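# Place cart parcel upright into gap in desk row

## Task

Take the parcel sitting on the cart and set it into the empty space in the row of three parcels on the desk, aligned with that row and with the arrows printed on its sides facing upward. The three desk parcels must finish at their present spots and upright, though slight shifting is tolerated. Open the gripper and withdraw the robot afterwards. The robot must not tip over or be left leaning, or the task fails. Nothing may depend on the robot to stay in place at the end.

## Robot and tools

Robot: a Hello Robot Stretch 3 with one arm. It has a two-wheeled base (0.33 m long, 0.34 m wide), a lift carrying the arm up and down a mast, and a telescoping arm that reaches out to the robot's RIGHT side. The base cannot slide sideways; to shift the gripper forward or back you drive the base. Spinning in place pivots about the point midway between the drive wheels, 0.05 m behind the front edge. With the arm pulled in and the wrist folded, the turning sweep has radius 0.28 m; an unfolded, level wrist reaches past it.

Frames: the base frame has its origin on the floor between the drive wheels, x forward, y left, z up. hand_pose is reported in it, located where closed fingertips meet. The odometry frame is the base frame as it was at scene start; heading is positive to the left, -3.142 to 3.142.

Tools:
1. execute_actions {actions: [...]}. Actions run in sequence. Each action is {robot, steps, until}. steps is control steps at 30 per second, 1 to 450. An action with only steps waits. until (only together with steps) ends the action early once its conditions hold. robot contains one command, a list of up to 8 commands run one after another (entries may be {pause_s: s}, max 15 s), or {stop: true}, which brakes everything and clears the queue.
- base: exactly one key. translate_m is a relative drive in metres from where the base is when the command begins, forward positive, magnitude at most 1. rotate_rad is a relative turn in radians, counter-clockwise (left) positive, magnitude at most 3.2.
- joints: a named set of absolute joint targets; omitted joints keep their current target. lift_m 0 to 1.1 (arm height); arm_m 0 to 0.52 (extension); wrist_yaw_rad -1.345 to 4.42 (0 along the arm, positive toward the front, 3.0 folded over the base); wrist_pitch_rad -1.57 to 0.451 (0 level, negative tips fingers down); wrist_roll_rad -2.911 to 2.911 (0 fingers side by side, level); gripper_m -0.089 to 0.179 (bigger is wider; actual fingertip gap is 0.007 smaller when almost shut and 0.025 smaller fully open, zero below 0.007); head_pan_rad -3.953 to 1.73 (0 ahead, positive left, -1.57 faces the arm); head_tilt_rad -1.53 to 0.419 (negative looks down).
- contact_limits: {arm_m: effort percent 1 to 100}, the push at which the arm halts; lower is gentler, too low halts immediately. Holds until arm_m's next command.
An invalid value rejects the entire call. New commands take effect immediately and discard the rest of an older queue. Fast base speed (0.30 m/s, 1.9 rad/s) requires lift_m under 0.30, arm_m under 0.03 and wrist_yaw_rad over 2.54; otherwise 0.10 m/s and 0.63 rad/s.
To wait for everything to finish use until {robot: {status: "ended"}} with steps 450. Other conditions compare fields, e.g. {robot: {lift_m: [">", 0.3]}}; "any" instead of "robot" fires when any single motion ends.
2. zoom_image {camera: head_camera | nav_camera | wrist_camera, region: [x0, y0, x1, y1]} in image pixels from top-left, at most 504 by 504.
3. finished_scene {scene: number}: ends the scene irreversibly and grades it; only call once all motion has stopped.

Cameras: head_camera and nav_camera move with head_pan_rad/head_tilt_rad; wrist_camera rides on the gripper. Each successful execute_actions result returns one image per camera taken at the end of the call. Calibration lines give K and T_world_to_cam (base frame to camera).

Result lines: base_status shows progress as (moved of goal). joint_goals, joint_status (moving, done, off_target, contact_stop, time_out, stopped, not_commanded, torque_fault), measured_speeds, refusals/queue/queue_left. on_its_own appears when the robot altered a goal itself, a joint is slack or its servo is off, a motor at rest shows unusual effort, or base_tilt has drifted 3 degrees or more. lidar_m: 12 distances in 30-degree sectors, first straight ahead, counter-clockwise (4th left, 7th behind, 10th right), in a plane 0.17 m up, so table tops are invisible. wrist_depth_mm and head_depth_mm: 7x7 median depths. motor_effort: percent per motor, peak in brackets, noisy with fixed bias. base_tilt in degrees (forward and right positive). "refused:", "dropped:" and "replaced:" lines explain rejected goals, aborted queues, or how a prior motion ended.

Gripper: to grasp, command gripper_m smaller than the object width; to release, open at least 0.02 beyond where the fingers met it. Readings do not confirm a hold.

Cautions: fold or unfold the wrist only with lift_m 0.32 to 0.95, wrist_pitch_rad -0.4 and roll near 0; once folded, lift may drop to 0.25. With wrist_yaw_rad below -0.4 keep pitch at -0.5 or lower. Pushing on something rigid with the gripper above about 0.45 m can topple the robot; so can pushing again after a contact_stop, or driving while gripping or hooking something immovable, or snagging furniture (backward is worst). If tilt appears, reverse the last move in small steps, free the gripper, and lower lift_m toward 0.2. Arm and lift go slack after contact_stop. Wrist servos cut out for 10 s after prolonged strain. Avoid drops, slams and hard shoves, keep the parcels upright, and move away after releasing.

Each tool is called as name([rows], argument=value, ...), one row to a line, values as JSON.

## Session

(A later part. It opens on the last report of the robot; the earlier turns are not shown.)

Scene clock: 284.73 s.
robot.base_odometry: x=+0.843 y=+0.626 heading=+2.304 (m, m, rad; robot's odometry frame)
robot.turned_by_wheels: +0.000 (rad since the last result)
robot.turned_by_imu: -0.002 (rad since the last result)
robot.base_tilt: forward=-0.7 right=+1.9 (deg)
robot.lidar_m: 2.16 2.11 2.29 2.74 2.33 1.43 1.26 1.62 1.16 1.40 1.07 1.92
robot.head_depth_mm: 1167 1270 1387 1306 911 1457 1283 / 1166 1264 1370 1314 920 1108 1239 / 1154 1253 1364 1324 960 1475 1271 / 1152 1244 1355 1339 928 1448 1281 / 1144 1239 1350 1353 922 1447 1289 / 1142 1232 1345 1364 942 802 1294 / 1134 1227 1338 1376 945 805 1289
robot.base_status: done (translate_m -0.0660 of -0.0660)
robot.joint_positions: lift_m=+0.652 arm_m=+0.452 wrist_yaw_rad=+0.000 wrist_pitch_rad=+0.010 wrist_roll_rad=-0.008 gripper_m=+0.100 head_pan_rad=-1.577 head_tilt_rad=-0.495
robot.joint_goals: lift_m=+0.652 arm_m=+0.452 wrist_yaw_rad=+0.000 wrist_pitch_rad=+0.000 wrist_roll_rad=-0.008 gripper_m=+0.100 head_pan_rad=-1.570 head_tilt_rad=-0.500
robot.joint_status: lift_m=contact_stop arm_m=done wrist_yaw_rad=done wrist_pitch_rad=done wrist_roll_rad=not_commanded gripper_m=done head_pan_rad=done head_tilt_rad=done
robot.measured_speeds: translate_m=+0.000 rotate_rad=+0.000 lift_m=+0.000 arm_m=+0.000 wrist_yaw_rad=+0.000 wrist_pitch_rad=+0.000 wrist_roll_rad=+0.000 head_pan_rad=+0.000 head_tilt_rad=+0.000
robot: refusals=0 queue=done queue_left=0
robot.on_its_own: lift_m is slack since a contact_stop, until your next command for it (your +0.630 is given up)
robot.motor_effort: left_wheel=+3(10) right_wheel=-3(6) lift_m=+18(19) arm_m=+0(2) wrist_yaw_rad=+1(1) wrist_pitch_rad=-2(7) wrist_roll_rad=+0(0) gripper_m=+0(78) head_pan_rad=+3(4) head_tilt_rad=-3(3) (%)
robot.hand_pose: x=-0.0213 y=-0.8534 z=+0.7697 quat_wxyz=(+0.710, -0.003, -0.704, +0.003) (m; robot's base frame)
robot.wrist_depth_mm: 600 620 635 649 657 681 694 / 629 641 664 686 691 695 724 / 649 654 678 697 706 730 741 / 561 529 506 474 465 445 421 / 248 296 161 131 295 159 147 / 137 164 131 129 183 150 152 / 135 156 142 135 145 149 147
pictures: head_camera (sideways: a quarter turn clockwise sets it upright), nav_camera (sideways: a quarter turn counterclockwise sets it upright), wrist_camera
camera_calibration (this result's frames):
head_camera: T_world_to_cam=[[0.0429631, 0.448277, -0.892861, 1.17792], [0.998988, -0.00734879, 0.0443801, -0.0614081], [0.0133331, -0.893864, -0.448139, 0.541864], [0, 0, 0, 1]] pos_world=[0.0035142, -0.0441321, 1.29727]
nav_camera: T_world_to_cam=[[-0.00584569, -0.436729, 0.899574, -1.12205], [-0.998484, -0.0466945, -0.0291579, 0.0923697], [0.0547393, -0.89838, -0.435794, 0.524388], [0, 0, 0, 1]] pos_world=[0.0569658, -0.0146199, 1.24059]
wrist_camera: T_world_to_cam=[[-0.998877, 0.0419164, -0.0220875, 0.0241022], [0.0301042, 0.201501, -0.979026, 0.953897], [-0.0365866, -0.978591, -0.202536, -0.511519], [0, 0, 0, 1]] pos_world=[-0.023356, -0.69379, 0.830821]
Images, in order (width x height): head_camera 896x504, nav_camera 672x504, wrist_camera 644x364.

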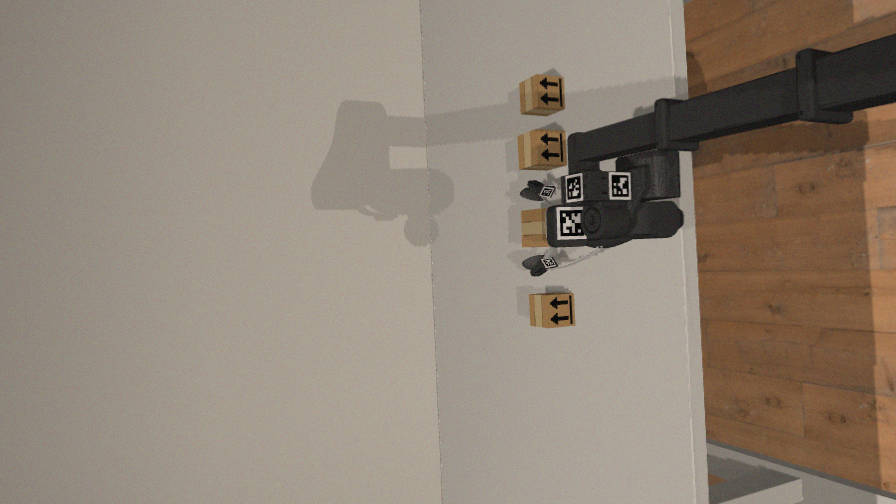

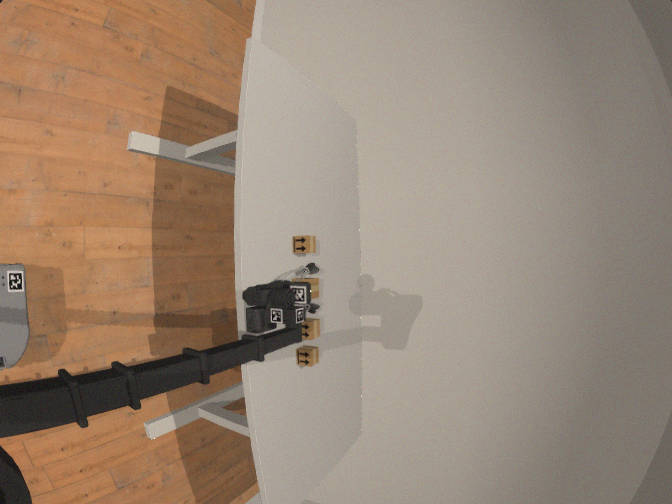

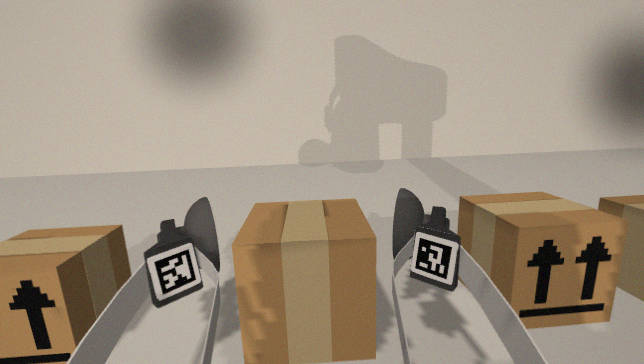

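execute_actions([
  {"robot": [{"joints": {"gripper_m": 0.03}}, {"joints": {"arm_m": 0.462}}, {"joints": {"gripper_m": 0.1}}], "steps": 300, "until": {"robot": {"status": "ended"}}},
])

Scene clock: 292.70 s.
robot.base_odometry: x=+0.843 y=+0.626 heading=+2.304 (m, m, rad; robot's odometry frame)
robot.turned_by_wheels: +0.000 (rad since the last result)
robot.turned_by_imu: -0.001 (rad since the last result)
robot.base_tilt: forward=-0.8 right=+1.8 (deg)
robot.lidar_m: 2.15 2.12 2.29 2.73 2.33 1.44 1.26 1.62 1.16 1.40 1.07 1.92
robot.head_depth_mm: 1164 1266 1384 1306 911 1472 1283 / 1166 1261 1377 1313 921 1436 1245 / 1159 1260 1366 1323 960 1483 1279 / 1154 1252 1360 1336 924 1446 1284 / 1145 1242 1351 1354 925 1449 1292 / 1136 1234 1346 1362 940 801 1297 / 1132 1224 1336 1379 947 802 1282
robot.base_status: done (translate_m -0.0660 of -0.0660)
robot.joint_positions: lift_m=+0.653 arm_m=+0.462 wrist_yaw_rad=+0.000 wrist_pitch_rad=+0.006 wrist_roll_rad=-0.008 gripper_m=+0.100 head_pan_rad=-1.577 head_tilt_rad=-0.495
robot.joint_goals: lift_m=+0.653 arm_m=+0.462 wrist_yaw_rad=+0.000 wrist_pitch_rad=+0.000 wrist_roll_rad=-0.008 gripper_m=+0.100 head_pan_rad=-1.570 head_tilt_rad=-0.500
robot.joint_status: lift_m=contact_stop arm_m=done wrist_yaw_rad=done wrist_pitch_rad=done wrist_roll_rad=not_commanded gripper_m=done head_pan_rad=done head_tilt_rad=done
robot.measured_speeds: translate_m=+0.000 rotate_rad=+0.000 lift_m=+0.000 arm_m=+0.000 wrist_yaw_rad=+0.000 wrist_pitch_rad=+0.000 wrist_roll_rad=+0.000 head_pan_rad=+0.000 head_tilt_rad=+0.000
robot: refusals=0 queue=done queue_left=0
robot.on_its_own: lift_m is slack since a contact_stop, until your next command for it (your +0.630 is given up)
robot.motor_effort: left_wheel=+2(3) right_wheel=-2(3) lift_m=+19(19) arm_m=+3(3) wrist_yaw_rad=+0(0) wrist_pitch_rad=-1(3) wrist_roll_rad=-1(1) gripper_m=+1(87) head_pan_rad=+5(4) head_tilt_rad=-3(3) (%)
robot.hand_pose: x=-0.0213 y=-0.8630 z=+0.7688 quat_wxyz=(+0.710, -0.002, -0.704, +0.002) (m; robot's base frame)
robot.wrist_depth_mm: 602 605 629 632 657 677 700 / 618 631 645 671 662 713 720 / 639 651 660 693 702 728 749 / 535 518 501 478 460 430 422 / 246 292 145 131 291 155 137 / 136 164 135 133 183 143 140 / 134 157 147 139 149 143 143
pictures: head_camera (sideways: a quarter turn clockwise sets it upright), nav_camera (sideways: a quarter turn counterclockwise sets it upright), wrist_camera
camera_calibration (this result's frames):
head_camera: T_world_to_cam=[[0.0429631, 0.448277, -0.892861, 1.17792], [0.998988, -0.00734879, 0.0443801, -0.0614081], [0.0133331, -0.893864, -0.448139, 0.541864], [0, 0, 0, 1]] pos_world=[0.0035142, -0.0441321, 1.29727]
nav_camera: T_world_to_cam=[[-0.00584569, -0.436729, 0.899574, -1.12205], [-0.998484, -0.0466945, -0.0291579, 0.0923697], [0.0547393, -0.89838, -0.435794, 0.524388], [0, 0, 0, 1]] pos_world=[0.0569658, -0.0146199, 1.24059]
wrist_camera: T_world_to_cam=[[-0.99887, 0.0419933, -0.0222494, 0.024683], [0.0304225, 0.205351, -0.978215, 0.957743], [-0.0365095, -0.977787, -0.206397, -0.517509], [0, 0, 0, 1]] pos_world=[-0.0233758, -0.703723, 0.830616]
Images, in order (width x height): head_camera 896x504, nav_camera 672x504, wrist_camera 644x364.

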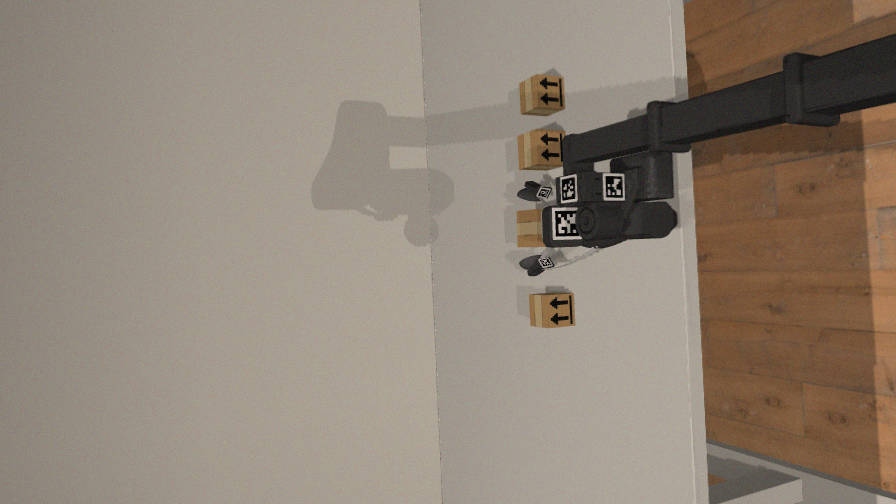

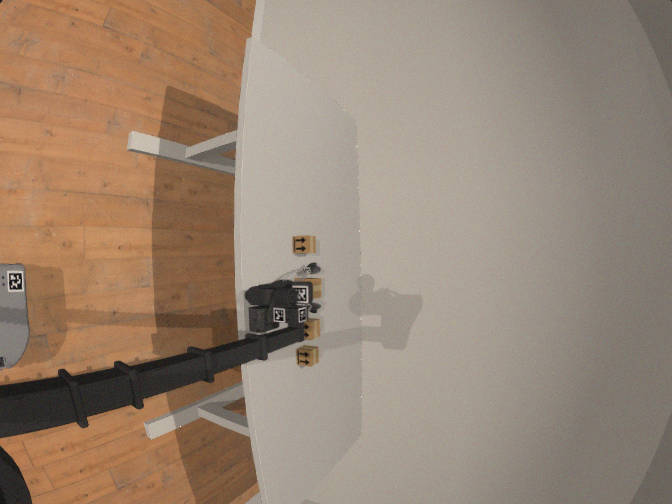

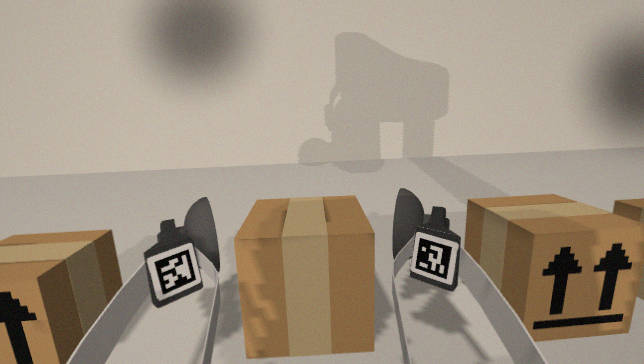

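The parcel now lines up with its neighbours. I'll lift off slightly and pull the arm back.

execute_actions([
  {"robot": [{"joints": {"lift_m": 0.68, "wrist_pitch_rad": 0.0}}, {"joints": {"arm_m": 0.01}}], "steps": 400, "until": {"robot": {"status": "ended"}}},
])

Scene clock: 300.50 s.
robot.base_odometry: x=+0.843 y=+0.626 heading=+2.304 (m, m, rad; robot's odometry frame)
robot.turned_by_wheels: +0.000 (rad since the last result)
robot.turned_by_imu: -0.001 (rad since the last result)
robot.base_tilt: forward=-0.7 right=+1.9 (deg)
robot.lidar_m: 2.15 2.12 2.29 2.74 2.33 1.44 1.26 1.62 1.16 1.40 1.07 1.92
robot.head_depth_mm: 1168 1267 1385 1298 912 1468 1264 / 1163 1257 1372 1317 917 1426 1272 / 1160 1254 1364 1325 919 1435 1280 / 1148 1247 1359 1338 923 1442 1251 / 1149 1241 1359 1350 925 1456 1288 / 1138 1233 1343 1358 939 801 1292 / 1137 1227 1335 1372 944 800 1285
robot.base_status: done (translate_m -0.0660 of -0.0660)
robot.joint_positions: lift_m=+0.680 arm_m=+0.010 wrist_yaw_rad=+0.000 wrist_pitch_rad=-0.018 wrist_roll_rad=-0.007 gripper_m=+0.100 head_pan_rad=-1.577 head_tilt_rad=-0.495
robot.joint_goals: lift_m=+0.680 arm_m=+0.010 wrist_yaw_rad=+0.000 wrist_pitch_rad=+0.000 wrist_roll_rad=-0.007 gripper_m=+0.100 head_pan_rad=-1.570 head_tilt_rad=-0.500
robot.joint_status: lift_m=done arm_m=done wrist_yaw_rad=done wrist_pitch_rad=done wrist_roll_rad=not_commanded gripper_m=done head_pan_rad=done head_tilt_rad=done
robot.measured_speeds: translate_m=+0.000 rotate_rad=+0.000 lift_m=+0.000 arm_m=+0.000 wrist_yaw_rad=+0.000 wrist_pitch_rad=+0.000 wrist_roll_rad=+0.000 head_pan_rad=+0.000 head_tilt_rad=+0.000
robot: refusals=0 queue=done queue_left=0
robot.motor_effort: left_wheel=+2(2) right_wheel=-2(2) lift_m=+24(26) arm_m=-4(6) wrist_yaw_rad=+0(0) wrist_pitch_rad=+6(5) wrist_roll_rad=-1(0) gripper_m=+1(1) head_pan_rad=+4(5) head_tilt_rad=-3(3) (%)
robot.hand_pose: x=-0.0213 y=-0.4110 z=+0.7896 quat_wxyz=(+0.710, +0.007, -0.704, -0.007) (m; robot's base frame)
robot.wrist_depth_mm: 954 - - - - - - / - - - - - - - / - - - - - - - / 582 567 543 519 504 484 465 / 372 362 388 370 373 - - / - - - - - - - / - - - - - - -
pictures: head_camera (sideways: a quarter turn clockwise sets it upright), nav_camera (sideways: a quarter turn counterclockwise sets it upright), wrist_camera
camera_calibration (this result's frames):
head_camera: T_world_to_cam=[[0.0429631, 0.448278, -0.892861, 1.17792], [0.998988, -0.0073488, 0.0443801, -0.0614081], [0.0133331, -0.893864, -0.448139, 0.541864], [0, 0, 0, 1]] pos_world=[0.0035142, -0.0441321, 1.29727]
nav_camera: T_world_to_cam=[[-0.00584569, -0.436729, 0.899574, -1.12205], [-0.998484, -0.0466945, -0.0291579, 0.0923697], [0.0547393, -0.89838, -0.435794, 0.524388], [0, 0, 0, 1]] pos_world=[0.0569658, -0.0146198, 1.24059]
wrist_camera: T_world_to_cam=[[-0.998868, 0.042532, -0.0213083, 0.00564092], [0.0305108, 0.229122, -0.972919, 0.890849], [-0.036498, -0.972468, -0.230161, -0.0503119], [0, 0, 0, 1]] pos_world=[-0.0233823, -0.25328, 0.855265]
Images, in order (width x height): head_camera 896x504, nav_camera 672x504, wrist_camera 644x364.

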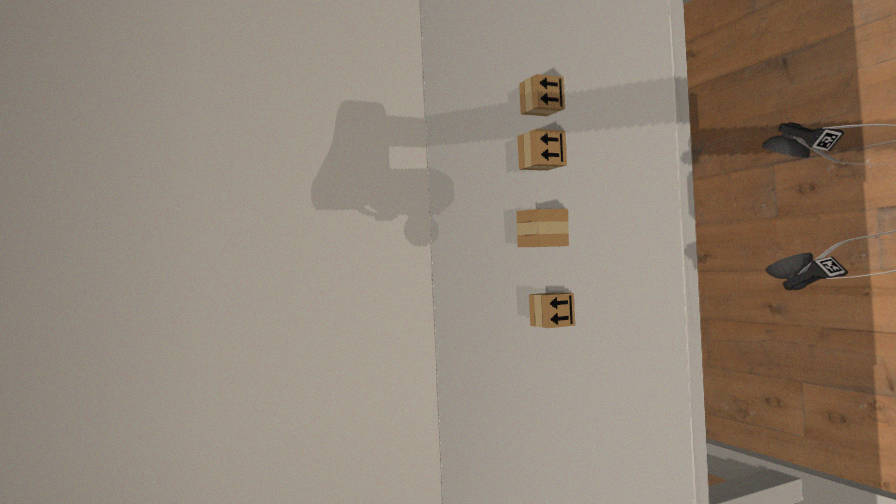

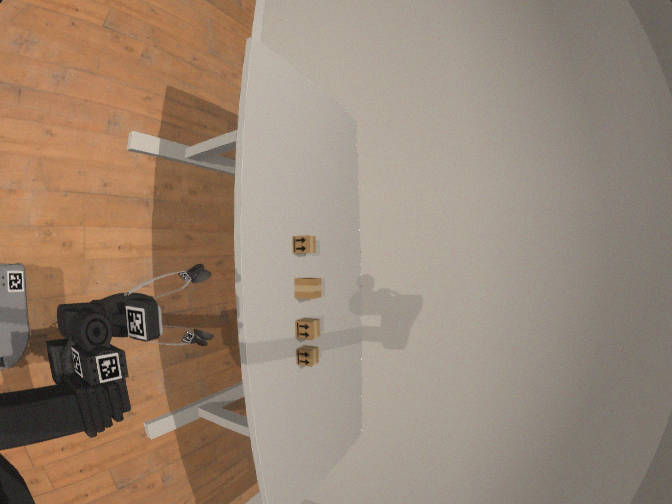

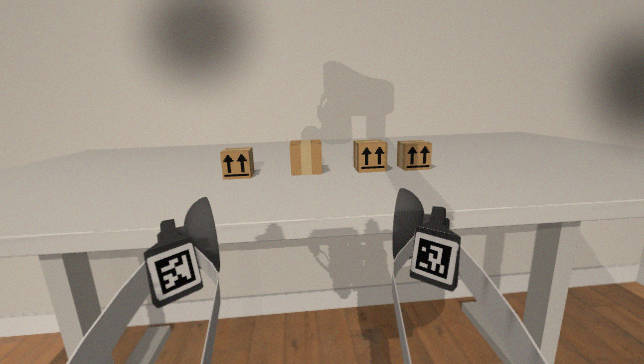

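execute_actions([
  {"robot": {"base": {"translate_m": 0.25}}, "steps": 300, "until": {"robot": {"status": "ended"}}},
])

Scene clock: 313.10 s.
robot.base_odometry: x=+0.676 y=+0.812 heading=+2.304 (m, m, rad; robot's odometry frame)
robot.turned_by_wheels: +0.000 (rad since the last result)
robot.turned_by_imu: +0.000 (rad since the last result)
robot.base_tilt: forward=-0.7 right=+1.8 (deg)
robot.lidar_m: 1.90 1.97 1.93 2.74 2.70 1.66 1.76 1.87 1.32 1.40 0.97 1.90
robot.head_depth_mm: 1162 1256 1376 1303 912 1423 1269 / 1157 1252 1364 1317 919 1432 1275 / 1150 1242 1365 1326 922 1438 1276 / 1142 1239 1353 1338 931 1444 1249 / 1140 1232 1344 1349 937 797 1289 / 1130 1227 1333 1362 940 801 1259 / 1126 1216 1330 1413 947 804 1302
robot.base_status: done (translate_m +0.2500 of +0.2500)
robot.joint_positions: lift_m=+0.680 arm_m=+0.010 wrist_yaw_rad=+0.000 wrist_pitch_rad=-0.018 wrist_roll_rad=-0.007 gripper_m=+0.100 head_pan_rad=-1.577 head_tilt_rad=-0.495
robot.joint_goals: lift_m=+0.680 arm_m=+0.010 wrist_yaw_rad=+0.000 wrist_pitch_rad=+0.000 wrist_roll_rad=-0.007 gripper_m=+0.100 head_pan_rad=-1.570 head_tilt_rad=-0.500
robot.joint_status: lift_m=done arm_m=done wrist_yaw_rad=done wrist_pitch_rad=done wrist_roll_rad=not_commanded gripper_m=done head_pan_rad=done head_tilt_rad=done
robot.measured_speeds: translate_m=+0.000 rotate_rad=+0.000 lift_m=+0.000 arm_m=+0.000 wrist_yaw_rad=+0.000 wrist_pitch_rad=+0.000 wrist_roll_rad=+0.000 head_pan_rad=+0.000 head_tilt_rad=+0.000
robot: refusals=0 queue=done queue_left=0
robot.motor_effort: left_wheel=+2(7) right_wheel=-1(2) lift_m=+24(24) arm_m=-4(4) wrist_yaw_rad=+0(0) wrist_pitch_rad=+6(6) wrist_roll_rad=-1(1) gripper_m=+1(1) head_pan_rad=+4(5) head_tilt_rad=-2(2) (%)
robot.hand_pose: x=-0.0213 y=-0.4110 z=+0.7896 quat_wxyz=(+0.710, +0.007, -0.704, -0.007) (m; robot's base frame)
robot.wrist_depth_mm: 939 - - - - - - / - - - - - - - / - - - - - - - / - 563 537 523 497 489 471 / 345 366 357 377 368 - - / - - - - - - - / - - - - - - -
pictures: head_camera (sideways: a quarter turn clockwise sets it upright), nav_camera (sideways: a quarter turn counterclockwise sets it upright), wrist_camera
camera_calibration (this result's frames):
head_camera: T_world_to_cam=[[0.0429629, 0.448277, -0.892861, 1.17792], [0.998988, -0.00734843, 0.0443801, -0.0614081], [0.0133335, -0.893864, -0.448139, 0.541864], [0, 0, 0, 1]] pos_world=[0.00351422, -0.0441321, 1.29727]
nav_camera: T_world_to_cam=[[-0.00584554, -0.436729, 0.899574, -1.12205], [-0.998484, -0.0466949, -0.0291579, 0.0923697], [0.0547396, -0.89838, -0.435794, 0.524388], [0, 0, 0, 1]] pos_world=[0.0569658, -0.0146198, 1.24059]
wrist_camera: T_world_to_cam=[[-0.998868, 0.042532, -0.0213084, 0.00564099], [0.0305109, 0.229122, -0.972919, 0.890849], [-0.0364979, -0.972468, -0.230161, -0.0503118], [0, 0, 0, 1]] pos_world=[-0.0233823, -0.25328, 0.855265]
Images, in order (width x height): head_camera 896x504, nav_camera 672x504, wrist_camera 644x364.

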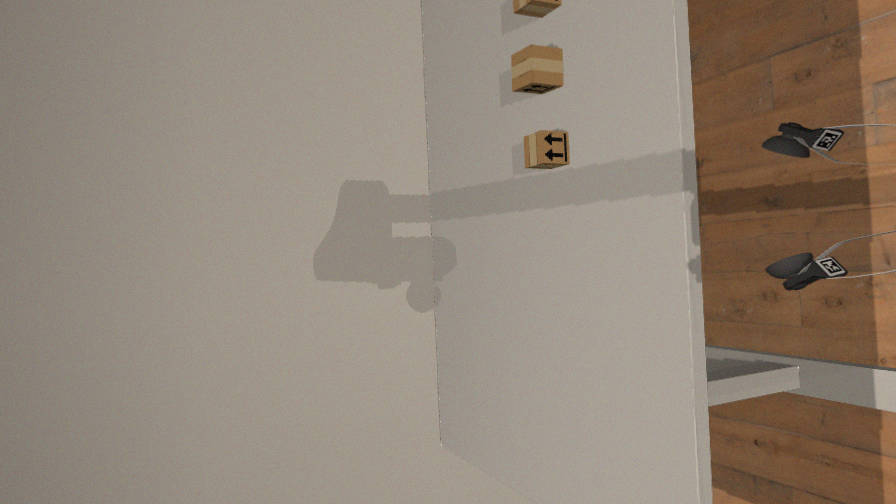

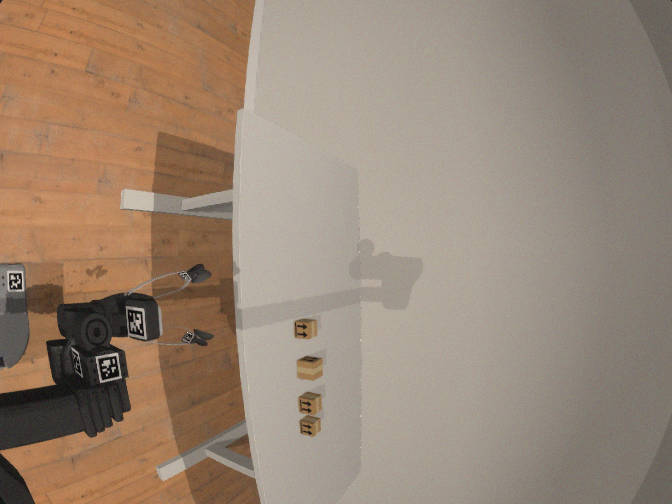

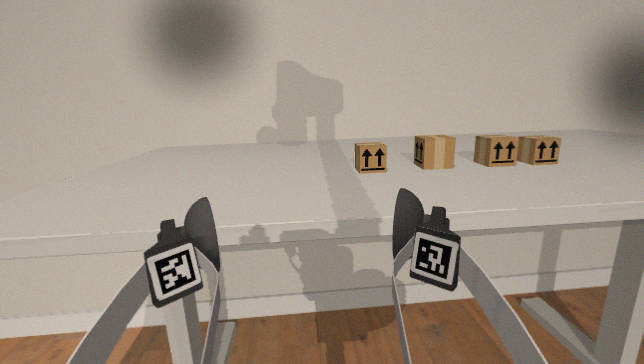

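zoom_image(camera="wrist_camera", region=[340, 120, 580, 190])

Region (340, 120, 580, 190) of wrist_camera's 644x364 image, scaled by 2.100; it fills the top 147 rows of this view, and the rest is white.

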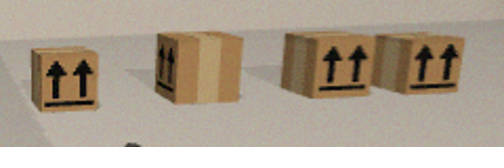

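From the side, the arrows on the placed parcel point up, and all four parcels stand in a row. I'll finish the scene.

finished_scene(scene=2)

The scene is finished: the task was done.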